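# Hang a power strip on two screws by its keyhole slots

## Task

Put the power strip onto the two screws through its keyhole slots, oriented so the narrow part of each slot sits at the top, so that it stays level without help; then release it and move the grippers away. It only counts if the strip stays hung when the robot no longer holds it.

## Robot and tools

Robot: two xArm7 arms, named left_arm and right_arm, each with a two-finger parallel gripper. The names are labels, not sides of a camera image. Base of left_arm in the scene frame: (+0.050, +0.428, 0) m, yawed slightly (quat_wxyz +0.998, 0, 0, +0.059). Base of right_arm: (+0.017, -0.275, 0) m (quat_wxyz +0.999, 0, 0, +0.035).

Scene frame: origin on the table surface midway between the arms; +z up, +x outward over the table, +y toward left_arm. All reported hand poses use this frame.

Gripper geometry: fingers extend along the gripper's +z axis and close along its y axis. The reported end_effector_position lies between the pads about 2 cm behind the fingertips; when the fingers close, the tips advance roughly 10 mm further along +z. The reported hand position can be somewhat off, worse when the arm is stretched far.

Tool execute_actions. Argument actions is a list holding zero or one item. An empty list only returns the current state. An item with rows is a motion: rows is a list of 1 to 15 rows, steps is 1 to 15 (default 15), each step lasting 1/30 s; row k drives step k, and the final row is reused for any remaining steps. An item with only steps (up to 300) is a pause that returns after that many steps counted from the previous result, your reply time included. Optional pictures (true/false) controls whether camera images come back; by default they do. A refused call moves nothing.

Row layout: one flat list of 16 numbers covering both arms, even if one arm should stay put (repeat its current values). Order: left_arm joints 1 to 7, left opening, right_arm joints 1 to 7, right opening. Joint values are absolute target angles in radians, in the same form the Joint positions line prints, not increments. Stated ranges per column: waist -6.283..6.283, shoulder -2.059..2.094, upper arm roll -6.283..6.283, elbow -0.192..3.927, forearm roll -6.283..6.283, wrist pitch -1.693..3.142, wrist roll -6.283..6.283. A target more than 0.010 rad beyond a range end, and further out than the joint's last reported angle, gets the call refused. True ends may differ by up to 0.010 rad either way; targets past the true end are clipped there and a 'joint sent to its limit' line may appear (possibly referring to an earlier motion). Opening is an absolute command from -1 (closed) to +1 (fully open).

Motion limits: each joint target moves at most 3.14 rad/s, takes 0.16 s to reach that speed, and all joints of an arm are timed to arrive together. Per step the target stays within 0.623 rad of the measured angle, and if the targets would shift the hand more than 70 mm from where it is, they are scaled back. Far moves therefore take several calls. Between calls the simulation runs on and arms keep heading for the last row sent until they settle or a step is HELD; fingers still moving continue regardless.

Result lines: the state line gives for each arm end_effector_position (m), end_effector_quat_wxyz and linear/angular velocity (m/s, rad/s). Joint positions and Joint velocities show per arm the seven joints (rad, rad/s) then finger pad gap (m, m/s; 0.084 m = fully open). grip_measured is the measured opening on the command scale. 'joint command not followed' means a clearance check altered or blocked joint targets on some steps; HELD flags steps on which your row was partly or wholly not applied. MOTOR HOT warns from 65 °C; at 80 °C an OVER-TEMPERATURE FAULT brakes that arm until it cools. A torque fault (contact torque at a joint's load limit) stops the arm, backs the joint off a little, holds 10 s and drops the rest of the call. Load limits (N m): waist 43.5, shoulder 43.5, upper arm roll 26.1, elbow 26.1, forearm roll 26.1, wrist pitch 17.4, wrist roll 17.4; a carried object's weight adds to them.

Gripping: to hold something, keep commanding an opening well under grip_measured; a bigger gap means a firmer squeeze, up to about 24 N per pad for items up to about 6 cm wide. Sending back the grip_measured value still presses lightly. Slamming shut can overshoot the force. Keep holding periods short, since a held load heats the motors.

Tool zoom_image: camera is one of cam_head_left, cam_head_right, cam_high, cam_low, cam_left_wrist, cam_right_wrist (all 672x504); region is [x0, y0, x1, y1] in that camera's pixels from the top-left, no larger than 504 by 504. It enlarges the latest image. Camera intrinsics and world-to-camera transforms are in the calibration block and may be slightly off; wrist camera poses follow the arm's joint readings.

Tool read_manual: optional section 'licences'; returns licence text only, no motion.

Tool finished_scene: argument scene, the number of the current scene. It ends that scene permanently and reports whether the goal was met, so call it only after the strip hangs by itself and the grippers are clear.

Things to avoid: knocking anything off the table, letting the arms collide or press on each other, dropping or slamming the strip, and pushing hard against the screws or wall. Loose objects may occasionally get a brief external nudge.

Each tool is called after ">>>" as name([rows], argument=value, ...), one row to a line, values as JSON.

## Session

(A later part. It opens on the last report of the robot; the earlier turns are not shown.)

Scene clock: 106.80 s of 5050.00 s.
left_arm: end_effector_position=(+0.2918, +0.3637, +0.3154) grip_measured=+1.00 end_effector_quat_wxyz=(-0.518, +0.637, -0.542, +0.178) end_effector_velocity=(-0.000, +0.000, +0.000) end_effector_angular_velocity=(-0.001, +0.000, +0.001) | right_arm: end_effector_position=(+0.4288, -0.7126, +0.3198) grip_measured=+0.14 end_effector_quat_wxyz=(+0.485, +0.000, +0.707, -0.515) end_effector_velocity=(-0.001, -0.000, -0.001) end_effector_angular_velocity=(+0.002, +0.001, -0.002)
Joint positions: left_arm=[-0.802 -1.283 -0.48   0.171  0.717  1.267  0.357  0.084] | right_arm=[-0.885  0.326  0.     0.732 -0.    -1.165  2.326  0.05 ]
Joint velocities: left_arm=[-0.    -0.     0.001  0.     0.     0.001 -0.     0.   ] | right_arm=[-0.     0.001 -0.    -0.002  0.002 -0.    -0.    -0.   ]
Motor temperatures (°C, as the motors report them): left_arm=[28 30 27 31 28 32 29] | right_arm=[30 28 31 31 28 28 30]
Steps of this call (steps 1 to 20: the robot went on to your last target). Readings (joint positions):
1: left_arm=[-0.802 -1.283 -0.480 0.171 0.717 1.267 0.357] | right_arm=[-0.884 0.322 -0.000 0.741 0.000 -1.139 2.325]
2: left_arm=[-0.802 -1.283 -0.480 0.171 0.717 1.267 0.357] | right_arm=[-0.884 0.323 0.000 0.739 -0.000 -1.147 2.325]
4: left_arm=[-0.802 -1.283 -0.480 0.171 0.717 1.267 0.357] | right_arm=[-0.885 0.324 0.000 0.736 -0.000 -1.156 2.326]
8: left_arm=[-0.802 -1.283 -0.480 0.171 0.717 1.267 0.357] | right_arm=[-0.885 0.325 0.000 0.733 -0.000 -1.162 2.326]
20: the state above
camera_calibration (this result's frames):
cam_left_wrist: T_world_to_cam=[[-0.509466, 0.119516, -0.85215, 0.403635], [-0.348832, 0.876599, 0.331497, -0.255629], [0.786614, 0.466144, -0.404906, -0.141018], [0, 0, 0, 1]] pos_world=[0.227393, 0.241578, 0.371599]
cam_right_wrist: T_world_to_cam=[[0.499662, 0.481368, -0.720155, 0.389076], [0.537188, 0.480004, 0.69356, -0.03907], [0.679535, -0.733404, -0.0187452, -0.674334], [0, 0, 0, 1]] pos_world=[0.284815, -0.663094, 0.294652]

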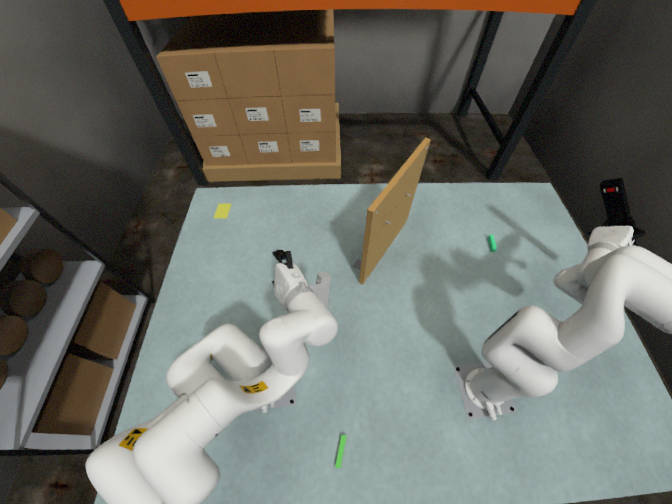

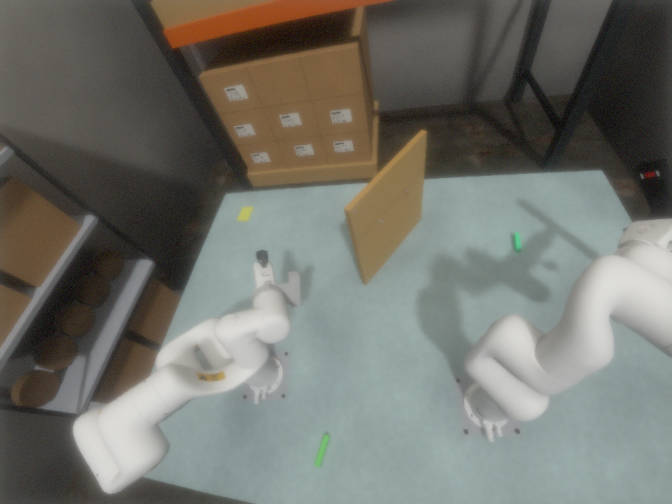

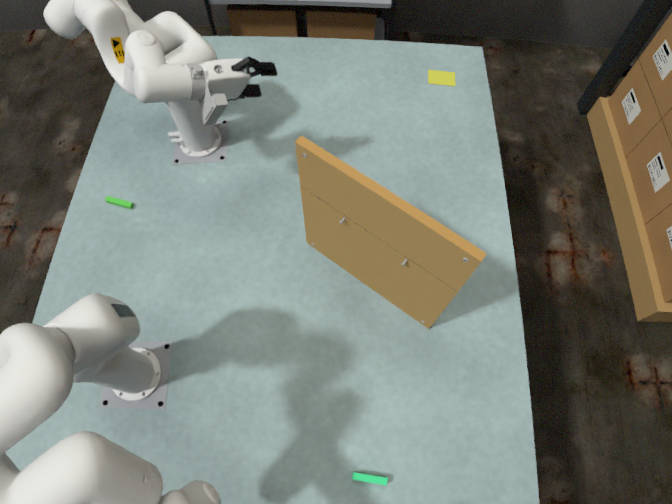

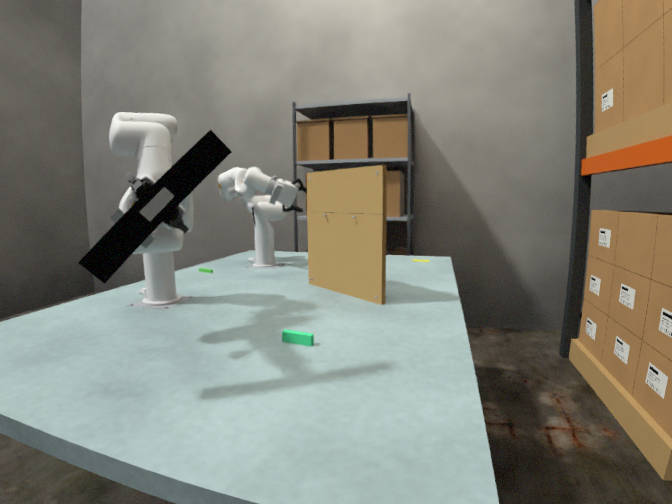

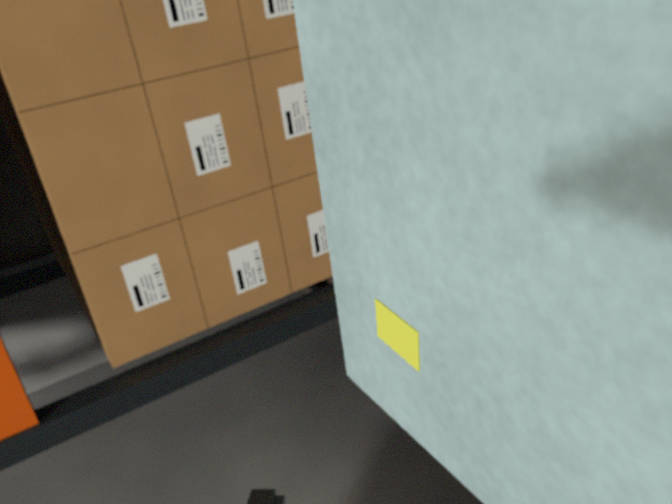

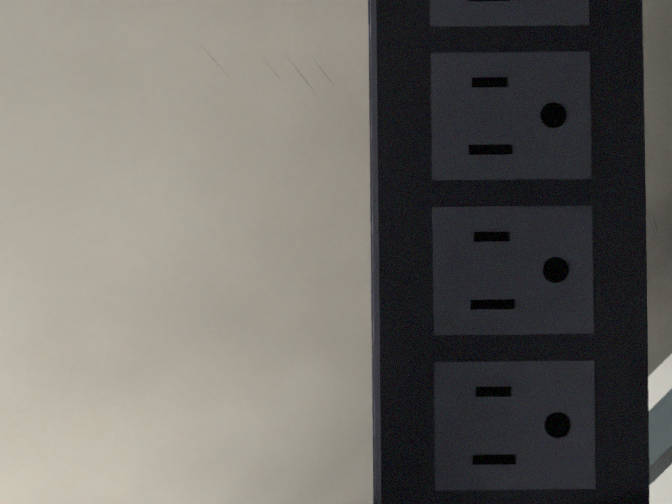

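>>> execute_actions([
  {"rows":[[-0.802,-1.283,-0.48,0.171,0.717,1.267,0.357,1,-0.885,0.326,0,0.732,0,-1.165,1.571,-0.5]],"steps":15},
], pictures=false)

>>> execute_actions([
  {"steps":10},
])

>>> zoom_image(camera="cam_low", region=[40, 130, 260, 290])

Scene clock: 112.53 s of 5050.00 s.
left_arm: end_effector_position=(+0.2918, +0.3637, +0.3154) grip_measured=+1.00 end_effector_quat_wxyz=(-0.518, +0.637, -0.542, +0.178) end_effector_velocity=(+0.000, -0.001, +0.000) end_effector_angular_velocity=(-0.002, -0.000, -0.001) | right_arm: end_effector_position=(+0.4288, -0.7126, +0.3198) grip_measured=+0.14 end_effector_quat_wxyz=(+0.275, -0.246, +0.663, -0.651) end_effector_velocity=(+0.000, +0.001, -0.001) end_effector_angular_velocity=(-0.333, +0.358, +0.002)
Joint positions: left_arm=[-0.802 -1.283 -0.48   0.171  0.717  1.267  0.357  0.084] | right_arm=[-0.885  0.326 -0.     0.732 -0.    -1.165  1.615  0.05 ]
Joint velocities: left_arm=[ 0.     0.001  0.     0.001 -0.    -0.001 -0.001 -0.   ] | right_arm=[ 0.     0.001  0.001 -0.001 -0.002 -0.    -0.489  0.   ]
Motor temperatures (°C, as the motors report them): left_arm=[28 30 27 31 28 32 29] | right_arm=[30 28 31 31 28 29 30]
Steps of this call (steps 1 to 15: the robot went on to your last target; steps 16 to 90: nothing new was sent; then 2.23 s passed at rest; steps 91 to 105: all 15 steps of this action). Readings (joint positions):
91: left_arm=[-0.802 -1.283 -0.480 0.171 0.717 1.267 0.357] | right_arm=[-0.885 0.326 0.000 0.732 0.000 -1.165 2.326]
92: left_arm=[-0.802 -1.283 -0.480 0.171 0.717 1.267 0.357] | right_arm=[-0.885 0.326 0.000 0.732 0.000 -1.165 2.321]
94: left_arm=[-0.802 -1.283 -0.480 0.171 0.717 1.267 0.357] | right_arm=[-0.885 0.326 0.000 0.732 0.000 -1.165 2.279]
98: left_arm=[-0.802 -1.283 -0.480 0.171 0.717 1.267 0.357] | right_arm=[-0.885 0.326 -0.000 0.732 0.000 -1.165 2.011]
105: the state above

Scene clock: 112.87 s of 5050.00 s.
left_arm: end_effector_position=(+0.2918, +0.3637, +0.3154) grip_measured=+1.00 end_effector_quat_wxyz=(-0.518, +0.637, -0.542, +0.178) end_effector_velocity=(-0.000, -0.000, -0.000) end_effector_angular_velocity=(+0.000, -0.001, -0.002) | right_arm: end_effector_position=(+0.4287, -0.7126, +0.3197) grip_measured=+0.14 end_effector_quat_wxyz=(+0.261, -0.260, +0.657, -0.657) end_effector_velocity=(+0.000, +0.000, +0.000) end_effector_angular_velocity=(-0.009, +0.010, +0.000)
Joint positions: left_arm=[-0.802 -1.283 -0.48   0.171  0.717  1.267  0.357  0.084] | right_arm=[-0.885  0.326  0.     0.732  0.    -1.165  1.572  0.05 ]
Joint velocities: left_arm=[-0.001 -0.    -0.001 -0.001 -0.    -0.001  0.     0.   ] | right_arm=[-0.    -0.     0.001  0.     0.     0.    -0.014 -0.   ]
Motor temperatures (°C, as the motors report them): left_arm=[28 30 27 31 28 32 29] | right_arm=[30 28 31 31 28 29 30]
Steps of this call (steps 1 to 10: the robot went on to your last target). Readings (joint positions):
1: left_arm=[-0.802 -1.283 -0.480 0.171 0.717 1.267 0.357] | right_arm=[-0.885 0.326 0.000 0.732 -0.000 -1.165 1.602]
2: left_arm=[-0.802 -1.283 -0.480 0.171 0.717 1.267 0.357] | right_arm=[-0.885 0.326 0.000 0.732 -0.000 -1.165 1.592]
4: left_arm=[-0.802 -1.283 -0.480 0.171 0.717 1.267 0.357] | right_arm=[-0.885 0.326 0.000 0.732 0.000 -1.165 1.582]
8: left_arm=[-0.802 -1.283 -0.480 0.171 0.717 1.267 0.357] | right_arm=[-0.885 0.326 0.000 0.732 0.000 -1.165 1.574]
10: the state above
camera_calibration (this result's frames):
cam_left_wrist: T_world_to_cam=[[-0.509466, 0.119516, -0.852151, 0.403635], [-0.348832, 0.876599, 0.331497, -0.255629], [0.786614, 0.466143, -0.404906, -0.141018], [0, 0, 0, 1]] pos_world=[0.227393, 0.241578, 0.371599]
cam_right_wrist: T_world_to_cam=[[0.00400697, 0.0149625, -0.99988, 0.358618], [0.740934, 0.671451, 0.0130171, 0.227656], [0.671565, -0.740898, -0.00839578, -0.679551], [0, 0, 0, 1]] pos_world=[0.286248, -0.661704, 0.349906]

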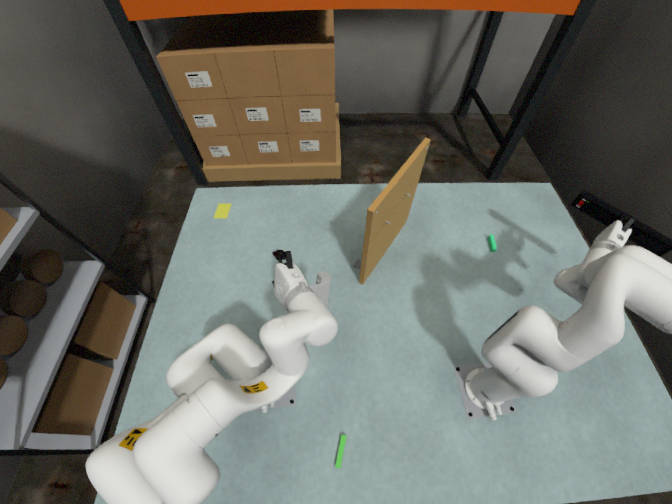

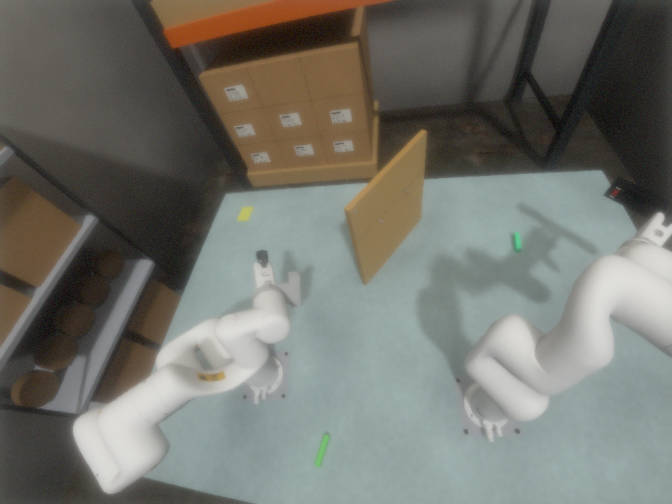

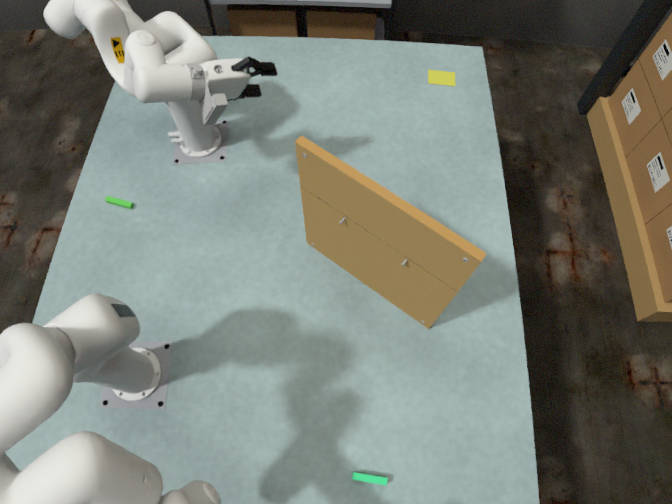

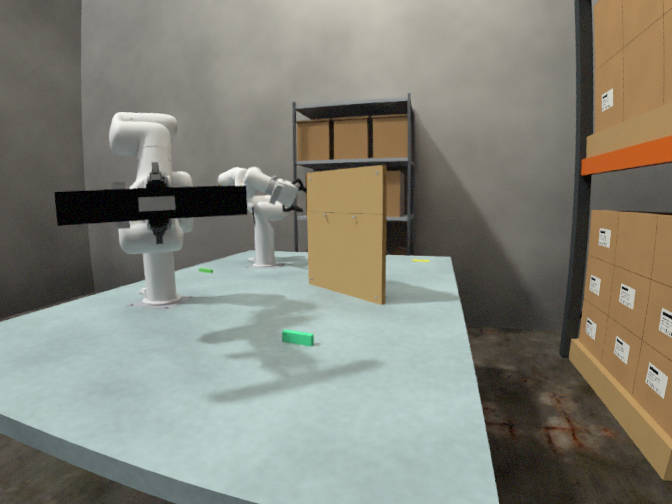

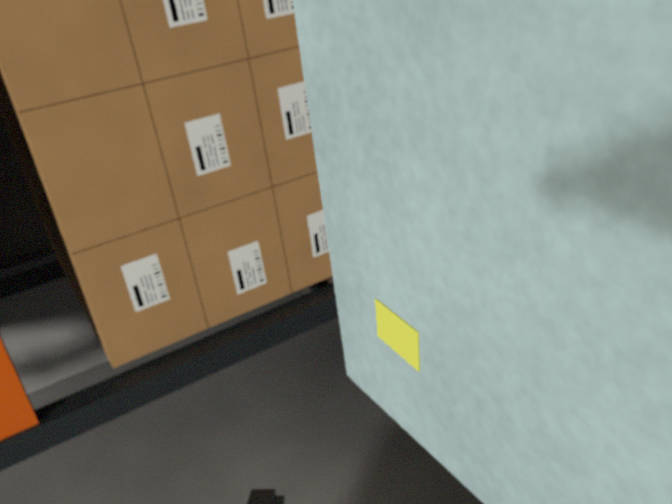

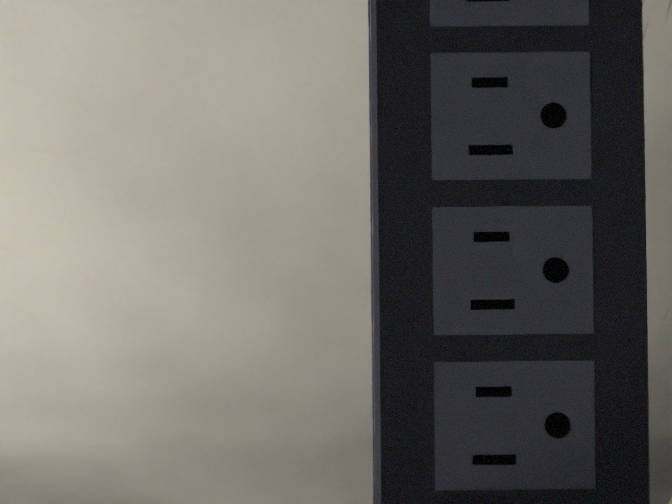

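Region (40, 130, 260, 290) of cam_low's 672x504 image, scaled by 2.291, with more detail than that image has; it fills the top 367 rows of this view, and the rest is white.

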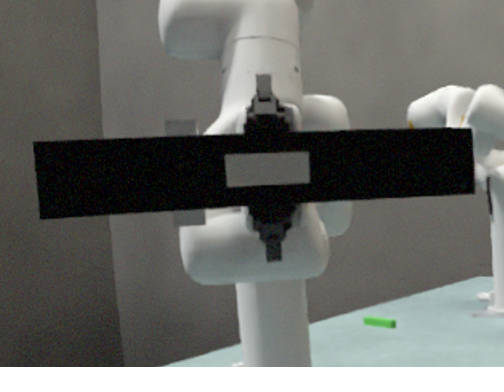

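>>> zoom_image(camera="cam_low", region=[50, 175, 150, 235])

>>> zoom_image(camera="cam_low", region=[160, 175, 260, 235])

Region (50, 175, 150, 235) of cam_low's 672x504 image, scaled by 5.040, with more detail than that image has; it fills the top 302 rows of this view, and the rest is white.

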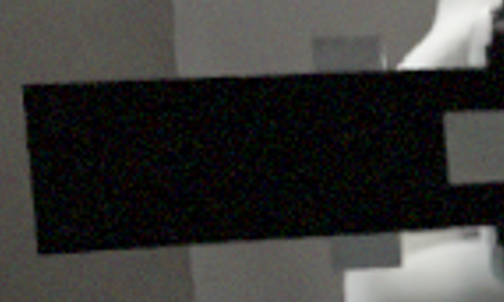

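Region (160, 175, 260, 235) of cam_low's 672x504 image, scaled by 5.040, with more detail than that image has; it fills the top 302 rows of this view, and the rest is white.

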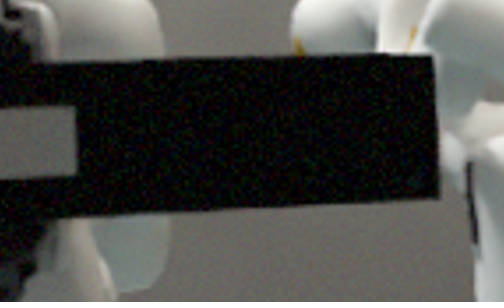

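>>> execute_actions([
  {"rows":[[-0.802,-1.283,-0.48,0.171,0.717,1.267,0.357,1,-0.6,0.4,0,1.4,0,-1.4,1.571,-0.5]],"steps":15},
], pictures=false)

>>> execute_actions([
  {"rows":[[-0.802,-1.283,-0.48,0.171,0.717,1.267,0.357,1,-0.325,0.6,0,2.2,0,-1.5,1.571,-0.5]],"steps":15},
], pictures=false)

>>> execute_actions([
  {"steps":45},
])

Scene clock: 128.37 s of 5050.00 s.
left_arm: end_effector_position=(+0.2918, +0.3637, +0.3154) grip_measured=+1.00 end_effector_quat_wxyz=(-0.518, +0.637, -0.542, +0.178) end_effector_velocity=(-0.000, +0.000, +0.001) end_effector_angular_velocity=(+0.000, -0.001, +0.001) | right_arm: end_effector_position=(+0.5144, -0.6657, +0.4887) grip_measured=+0.14 end_effector_quat_wxyz=(-0.368, +0.235, -0.485, +0.758) end_effector_velocity=(+0.137, +0.180, +0.403) end_effector_angular_velocity=(-0.644, -0.822, +0.357)
Joint positions: left_arm=[-0.802 -1.283 -0.48   0.171  0.717  1.267  0.357  0.084] | right_arm=[-0.735  0.365  0.     1.08  -0.    -1.289  1.571  0.05 ]
Joint velocities: left_arm=[ 0.    -0.    -0.001  0.001  0.     0.001  0.    -0.   ] | right_arm=[ 0.358  0.092 -0.     0.842  0.002 -0.294  0.     0.   ]
Motor temperatures (°C, as the motors report them): left_arm=[28 30 27 31 28 32 29] | right_arm=[30 27 31 31 28 29 30]
Steps of this call (steps 1 to 30: the robot went on to your last target; steps 31 to 90: nothing new was sent; then 12.00 s passed at rest; steps 91 to 105: all 15 steps of this action). Readings (joint positions):
91: left_arm=[-0.802 -1.283 -0.480 0.171 0.717 1.267 0.357] | right_arm=[-0.885 0.326 -0.000 0.732 0.000 -1.165 1.571]
92: left_arm=[-0.802 -1.283 -0.480 0.171 0.717 1.267 0.357] | right_arm=[-0.883 0.327 -0.001 0.735 0.000 -1.166 1.571]
94: left_arm=[-0.802 -1.283 -0.480 0.171 0.717 1.267 0.357] | right_arm=[-0.868 0.334 -0.004 0.769 0.001 -1.180 1.571]
98: left_arm=[-0.802 -1.283 -0.480 0.171 0.717 1.267 0.357] | right_arm=[-0.818 0.344 0.001 0.886 -0.000 -1.221 1.571]
105: the state above

Scene clock: 128.87 s of 5050.00 s.
left_arm: end_effector_position=(+0.2918, +0.3637, +0.3154) grip_measured=+1.00 end_effector_quat_wxyz=(-0.518, +0.637, -0.542, +0.178) end_effector_velocity=(-0.000, +0.000, +0.000) end_effector_angular_velocity=(+0.001, -0.000, +0.000) | right_arm: end_effector_position=(+0.5773, -0.5316, +0.6501) grip_measured=+0.14 end_effector_quat_wxyz=(-0.512, +0.174, -0.271, +0.797) end_effector_velocity=(-0.030, +0.250, +0.366) end_effector_angular_velocity=(-0.450, -0.978, +0.347)
Joint positions: left_arm=[-0.802 -1.283 -0.48   0.171  0.717  1.267  0.357  0.084] | right_arm=[-0.5    0.497  0.001  1.571 -0.    -1.413  1.571  0.05 ]
Joint velocities: left_arm=[-0.001 -0.001 -0.001 -0.     0.     0.001  0.001 -0.   ] | right_arm=[ 0.349  0.205 -0.002  1.103 -0.001 -0.178 -0.    -0.   ]
Motor temperatures (°C, as the motors report them): left_arm=[28 30 27 31 28 32 29] | right_arm=[30 27 31 31 28 29 30]
Steps of this call (steps 1 to 15: all 15 steps of this action). Readings (joint positions):
1: left_arm=[-0.802 -1.283 -0.480 0.171 0.717 1.267 0.357] | right_arm=[-0.723 0.368 0.000 1.108 -0.000 -1.299 1.571]
2: left_arm=[-0.802 -1.283 -0.480 0.171 0.717 1.267 0.357] | right_arm=[-0.709 0.372 -0.001 1.137 0.000 -1.309 1.571]
4: left_arm=[-0.802 -1.283 -0.480 0.171 0.717 1.267 0.357] | right_arm=[-0.672 0.393 -0.003 1.199 0.001 -1.329 1.571]
8: left_arm=[-0.802 -1.283 -0.480 0.171 0.717 1.267 0.357] | right_arm=[-0.599 0.439 0.001 1.323 -0.000 -1.363 1.571]
15: the state above

Scene clock: 130.37 s of 5050.00 s.
left_arm: end_effector_position=(+0.2918, +0.3637, +0.3154) grip_measured=+1.00 end_effector_quat_wxyz=(-0.518, +0.637, -0.542, +0.178) end_effector_velocity=(-0.000, +0.000, -0.000) end_effector_angular_velocity=(+0.002, +0.000, +0.000) | right_arm: end_effector_position=(+0.4842, -0.3969, +0.8211) grip_measured=+0.14 end_effector_quat_wxyz=(-0.611, +0.013, -0.016, +0.791) end_effector_velocity=(+0.000, +0.001, +0.000) end_effector_angular_velocity=(+0.001, -0.000, +0.002)
Joint positions: left_arm=[-0.802 -1.283 -0.48   0.171  0.717  1.267  0.357  0.084] | right_arm=[-0.325  0.6   -0.     2.2    0.    -1.5    1.571  0.05 ]
Joint velocities: left_arm=[-0.001  0.    -0.    -0.     0.     0.001  0.001 -0.   ] | right_arm=[ 0.001 -0.     0.001 -0.    -0.     0.    -0.     0.   ]
Motor temperatures (°C, as the motors report them): left_arm=[28 30 27 31 28 32 29] | right_arm=[30 28 31 31 28 29 30]
Steps of this call (steps 1 to 45: the robot went on to your last target). Readings (joint positions):
1: left_arm=[-0.802 -1.283 -0.480 0.171 0.717 1.267 0.357] | right_arm=[-0.488 0.504 0.001 1.608 -0.000 -1.418 1.571]
2: left_arm=[-0.802 -1.283 -0.480 0.171 0.717 1.267 0.357] | right_arm=[-0.478 0.510 0.001 1.646 -0.000 -1.424 1.571]
4: left_arm=[-0.802 -1.283 -0.480 0.171 0.717 1.267 0.357] | right_arm=[-0.458 0.522 0.000 1.720 -0.000 -1.434 1.571]
8: left_arm=[-0.802 -1.283 -0.480 0.171 0.717 1.267 0.357] | right_arm=[-0.416 0.546 -0.000 1.873 -0.000 -1.456 1.571]
45: the state above
All arms were judged still, so your last target was given up. Only a new action makes them travel on or press farther. Fingers that are still opening or closing keep moving.
camera_calibration (this result's frames):
cam_left_wrist: T_world_to_cam=[[-0.509466, 0.119516, -0.85215, 0.403635], [-0.348832, 0.876599, 0.331497, -0.255629], [0.786614, 0.466144, -0.404906, -0.141018], [0, 0, 0, 1]] pos_world=[0.227393, 0.241578, 0.371599]
cam_right_wrist: T_world_to_cam=[[0.969145, -0.241379, -0.0499476, -0.494105], [0.242568, 0.969944, 0.0191957, 0.322741], [0.0438129, -0.0307191, 0.998567, -0.719608], [0, 0, 0, 1]] pos_world=[0.4321, -0.454414, 0.687702]

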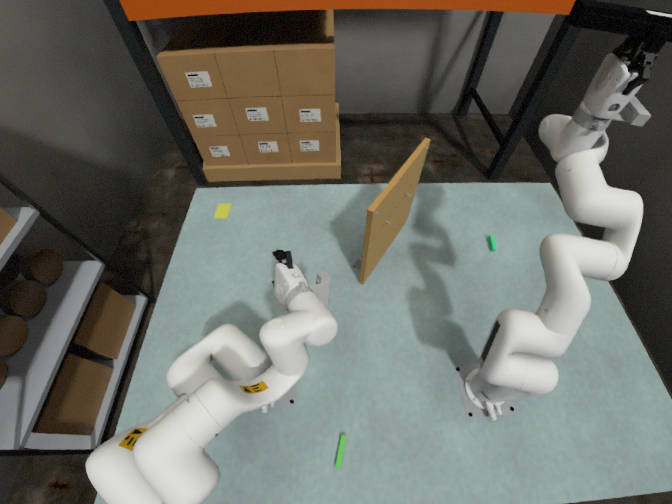

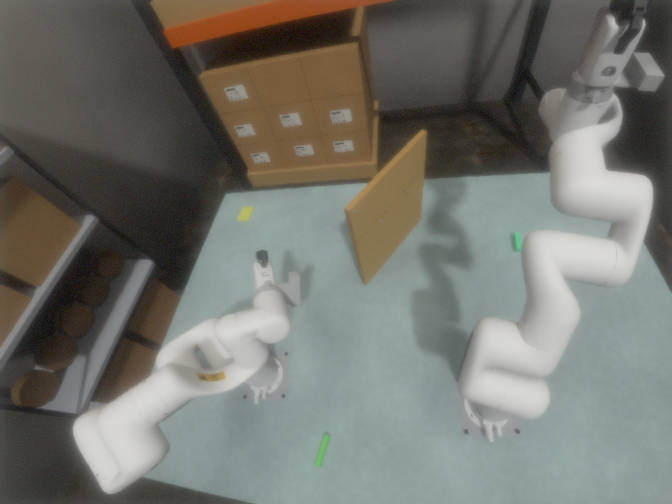

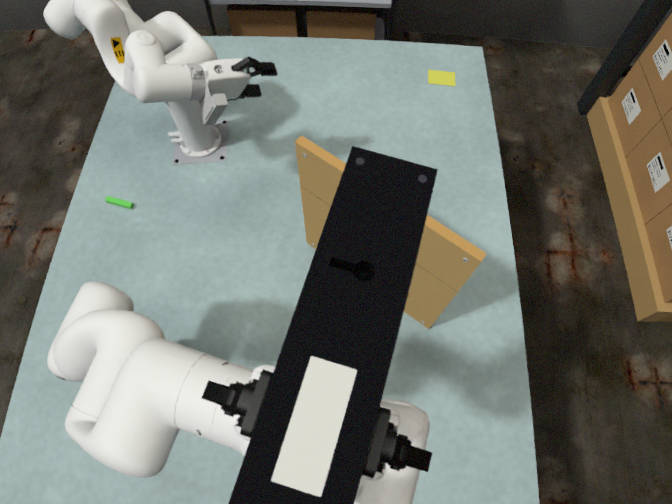

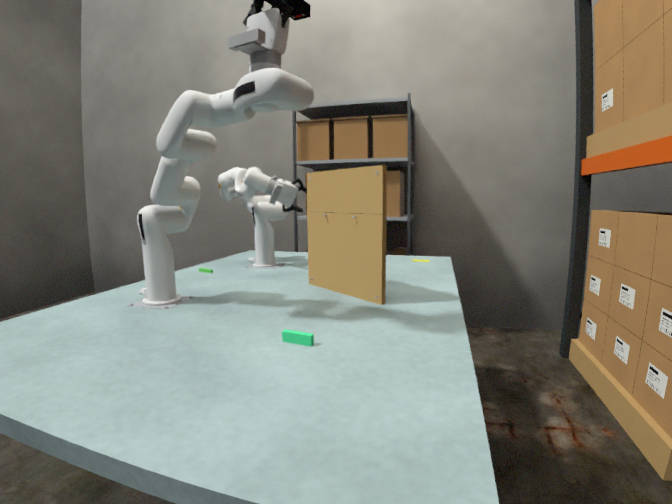

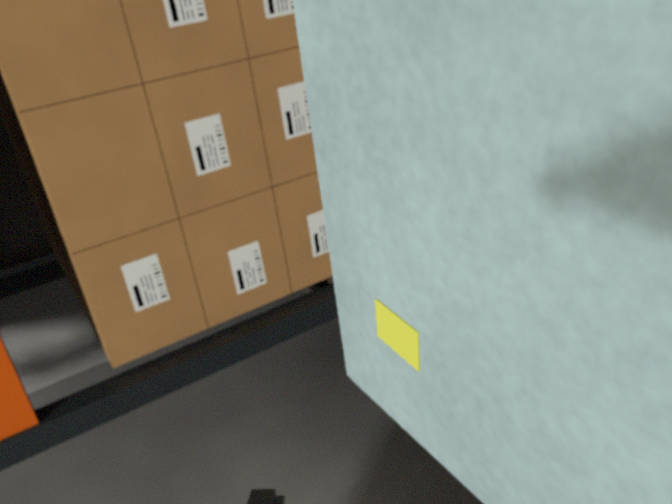

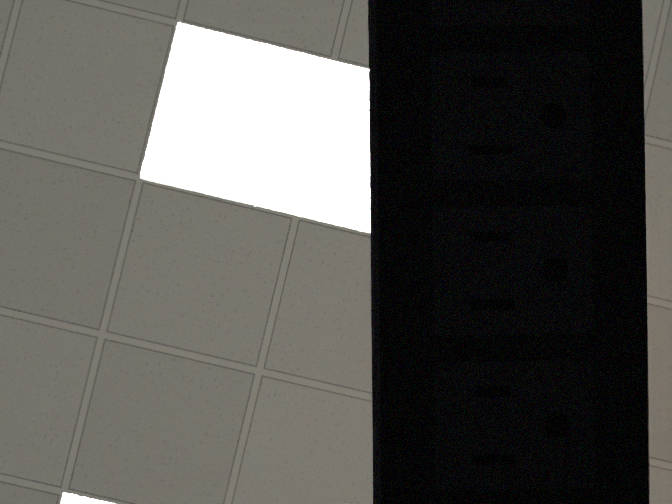

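>>> zoom_image(camera="cam_high", region=[190, 130, 490, 504])

Region (190, 130, 490, 504) of cam_high's 672x504 image, scaled by 1.348, with more detail than that image has; it fills the left 404 columns of this view, and the rest is white.

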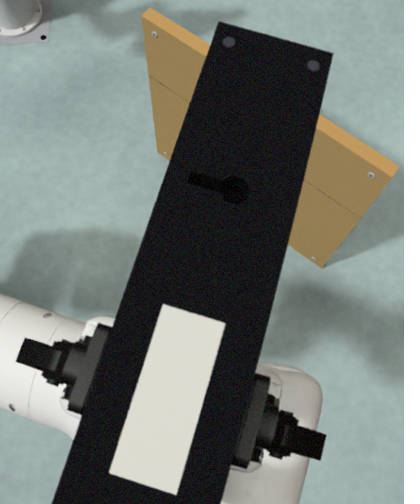

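>>> execute_actions([
  {"rows":[[-0.802,-1.283,-0.48,0.171,0.717,1.267,0.357,1,-0.325,0.6,0,2.2,0,-1.5,4.712,-0.5]],"steps":15},
], pictures=false)

>>> execute_actions([
  {"steps":45},
])

>>> zoom_image(camera="cam_high", region=[190, 130, 490, 504])

Scene clock: 159.77 s of 5050.00 s.
left_arm: end_effector_position=(+0.2918, +0.3637, +0.3154) grip_measured=+1.00 end_effector_quat_wxyz=(-0.518, +0.637, -0.542, +0.178) end_effector_velocity=(+0.000, +0.000, -0.000) end_effector_angular_velocity=(-0.000, +0.001, +0.002) | right_arm: end_effector_position=(+0.4842, -0.3969, +0.8211) grip_measured=+0.14 end_effector_quat_wxyz=(+0.911, -0.003, +0.021, -0.412) end_effector_velocity=(-0.001, +0.001, +0.001) end_effector_angular_velocity=(+0.111, -0.031, +2.846)
Joint positions: left_arm=[-0.802 -1.283 -0.48   0.171  0.717  1.267  0.357  0.084] | right_arm=[-0.325  0.6    0.     2.2    0.    -1.5    2.548  0.05 ]
Joint velocities: left_arm=[ 0.    -0.     0.001 -0.    -0.     0.001 -0.     0.   ] | right_arm=[ 0.001 -0.001 -0.001  0.001 -0.003 -0.     2.848 -0.   ]
Motor temperatures (°C, as the motors report them): left_arm=[28 30 27 31 28 32 29] | right_arm=[30 28 31 31 28 29 30]
Steps of this call (steps 1 to 90: nothing new was sent; then 25.90 s passed at rest; steps 91 to 105: all 15 steps of this action). Readings (joint positions):
91: left_arm=[-0.802 -1.283 -0.480 0.171 0.717 1.267 0.357] | right_arm=[-0.325 0.600 -0.000 2.200 -0.000 -1.500 1.571]
92: left_arm=[-0.802 -1.283 -0.480 0.171 0.717 1.267 0.357] | right_arm=[-0.325 0.600 -0.000 2.200 -0.000 -1.500 1.576]
94: left_arm=[-0.802 -1.283 -0.480 0.171 0.717 1.267 0.357] | right_arm=[-0.325 0.600 -0.000 2.200 -0.000 -1.500 1.618]
98: left_arm=[-0.802 -1.283 -0.480 0.171 0.717 1.267 0.357] | right_arm=[-0.325 0.600 -0.000 2.200 0.000 -1.500 1.886]
105: the state above

Scene clock: 161.27 s of 5050.00 s.
left_arm: end_effector_position=(+0.2918, +0.3637, +0.3154) grip_measured=+1.00 end_effector_quat_wxyz=(-0.518, +0.637, -0.542, +0.178) end_effector_velocity=(+0.000, -0.001, +0.000) end_effector_angular_velocity=(-0.001, +0.000, -0.002) | right_arm: end_effector_position=(+0.4842, -0.3969, +0.8211) grip_measured=+0.14 end_effector_quat_wxyz=(+0.791, +0.016, +0.013, +0.611) end_effector_velocity=(-0.000, +0.000, -0.000) end_effector_angular_velocity=(-0.000, -0.001, +0.001)
Joint positions: left_arm=[-0.802 -1.283 -0.48   0.171  0.717  1.267  0.357  0.084] | right_arm=[-0.325  0.6   -0.     2.2    0.    -1.5    4.712  0.05 ]
Joint velocities: left_arm=[-0.001  0.     0.001  0.001 -0.    -0.001  0.     0.   ] | right_arm=[ 0.001  0.     0.     0.     0.    -0.001  0.001  0.   ]
Motor temperatures (°C, as the motors report them): left_arm=[28 30 27 31 28 32 29] | right_arm=[30 28 31 31 28 29 30]
Steps of this call (steps 1 to 45: the robot went on to your last target). Readings (joint positions):
1: left_arm=[-0.802 -1.283 -0.480 0.171 0.717 1.267 0.357] | right_arm=[-0.325 0.600 0.000 2.200 0.000 -1.500 2.643]
2: left_arm=[-0.802 -1.283 -0.480 0.171 0.717 1.267 0.357] | right_arm=[-0.325 0.600 0.000 2.200 -0.000 -1.500 2.739]
4: left_arm=[-0.802 -1.283 -0.480 0.171 0.717 1.267 0.357] | right_arm=[-0.325 0.600 0.000 2.200 -0.000 -1.500 2.929]
8: left_arm=[-0.802 -1.283 -0.480 0.171 0.717 1.267 0.357] | right_arm=[-0.325 0.600 0.000 2.200 -0.000 -1.500 3.311]
45: the state above
All arms were judged still, so your last target was given up. Only a new action makes them travel on or press farther. Fingers that are still opening or closing keep moving.
camera_calibration (this result's frames):
cam_left_wrist: T_world_to_cam=[[-0.509466, 0.119516, -0.852151, 0.403635], [-0.348832, 0.876599, 0.331497, -0.255629], [0.786614, 0.466144, -0.404906, -0.141018], [0, 0, 0, 1]] pos_world=[0.227393, 0.241578, 0.371599]
cam_right_wrist: T_world_to_cam=[[-0.969662, 0.242179, 0.0332441, 0.568294], [-0.241683, -0.970183, 0.0182511, -0.212032], [0.0366729, 0.00966285, 0.999281, -0.700721], [0, 0, 0, 1]] pos_world=[0.525506, -0.336568, 0.685194]

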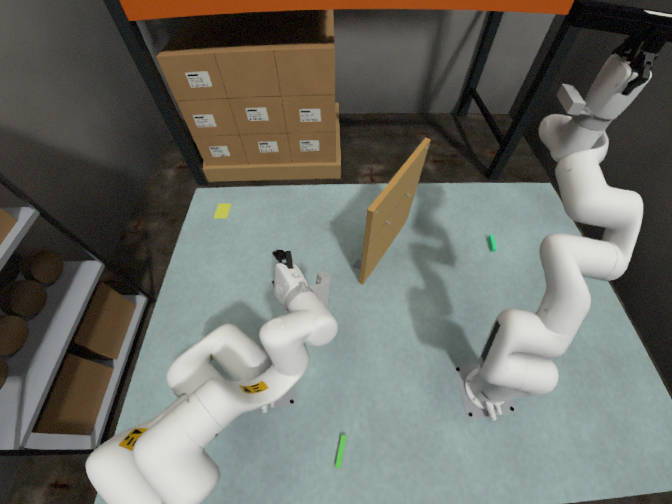

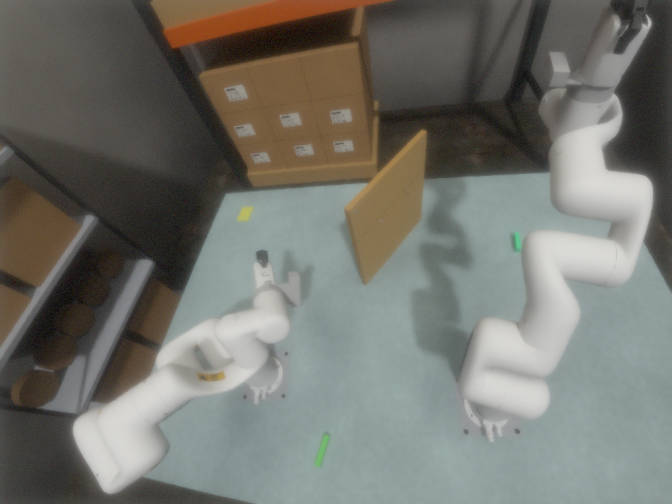

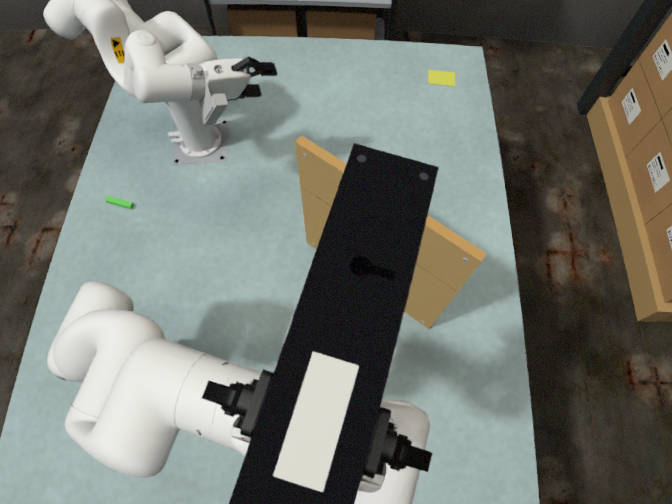

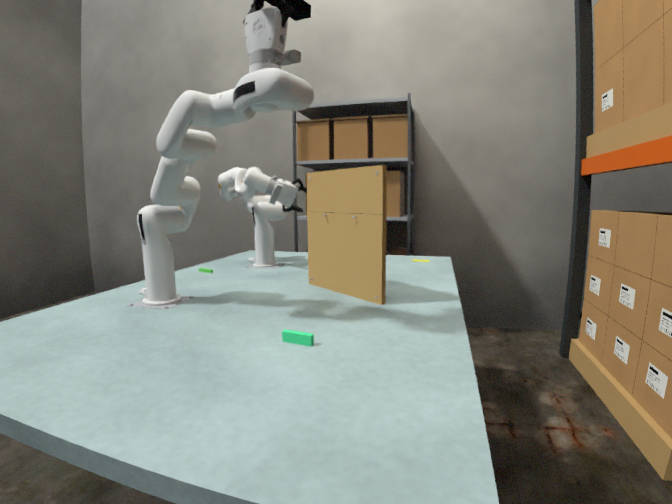

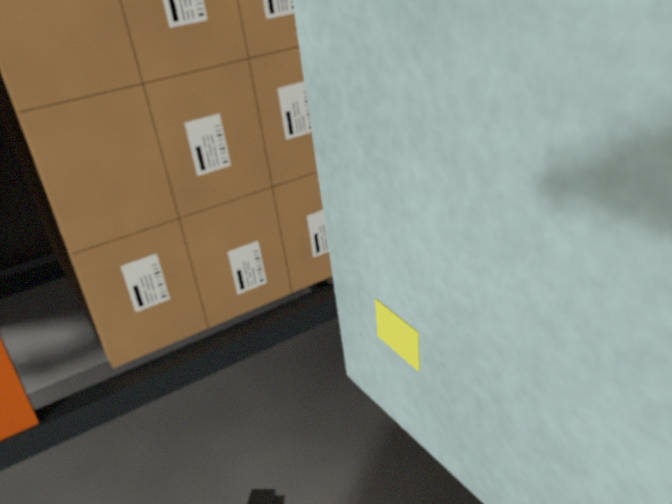

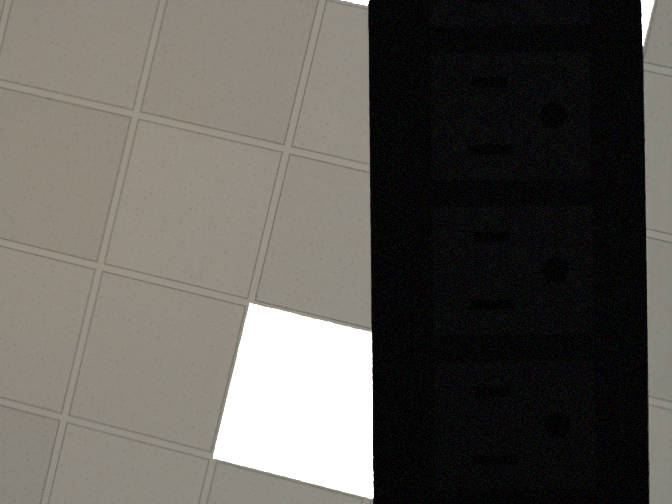

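Region (190, 130, 490, 504) of cam_high's 672x504 image, scaled by 1.348, with more detail than that image has; it fills the left 404 columns of this view, and the rest is white.

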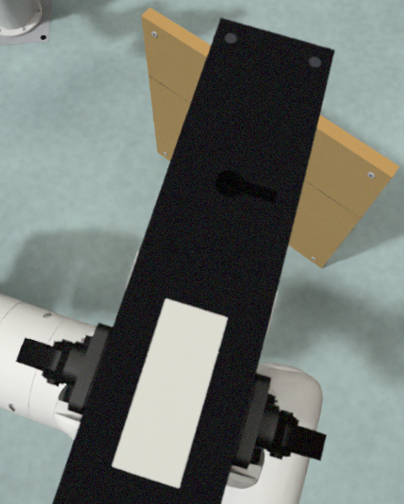

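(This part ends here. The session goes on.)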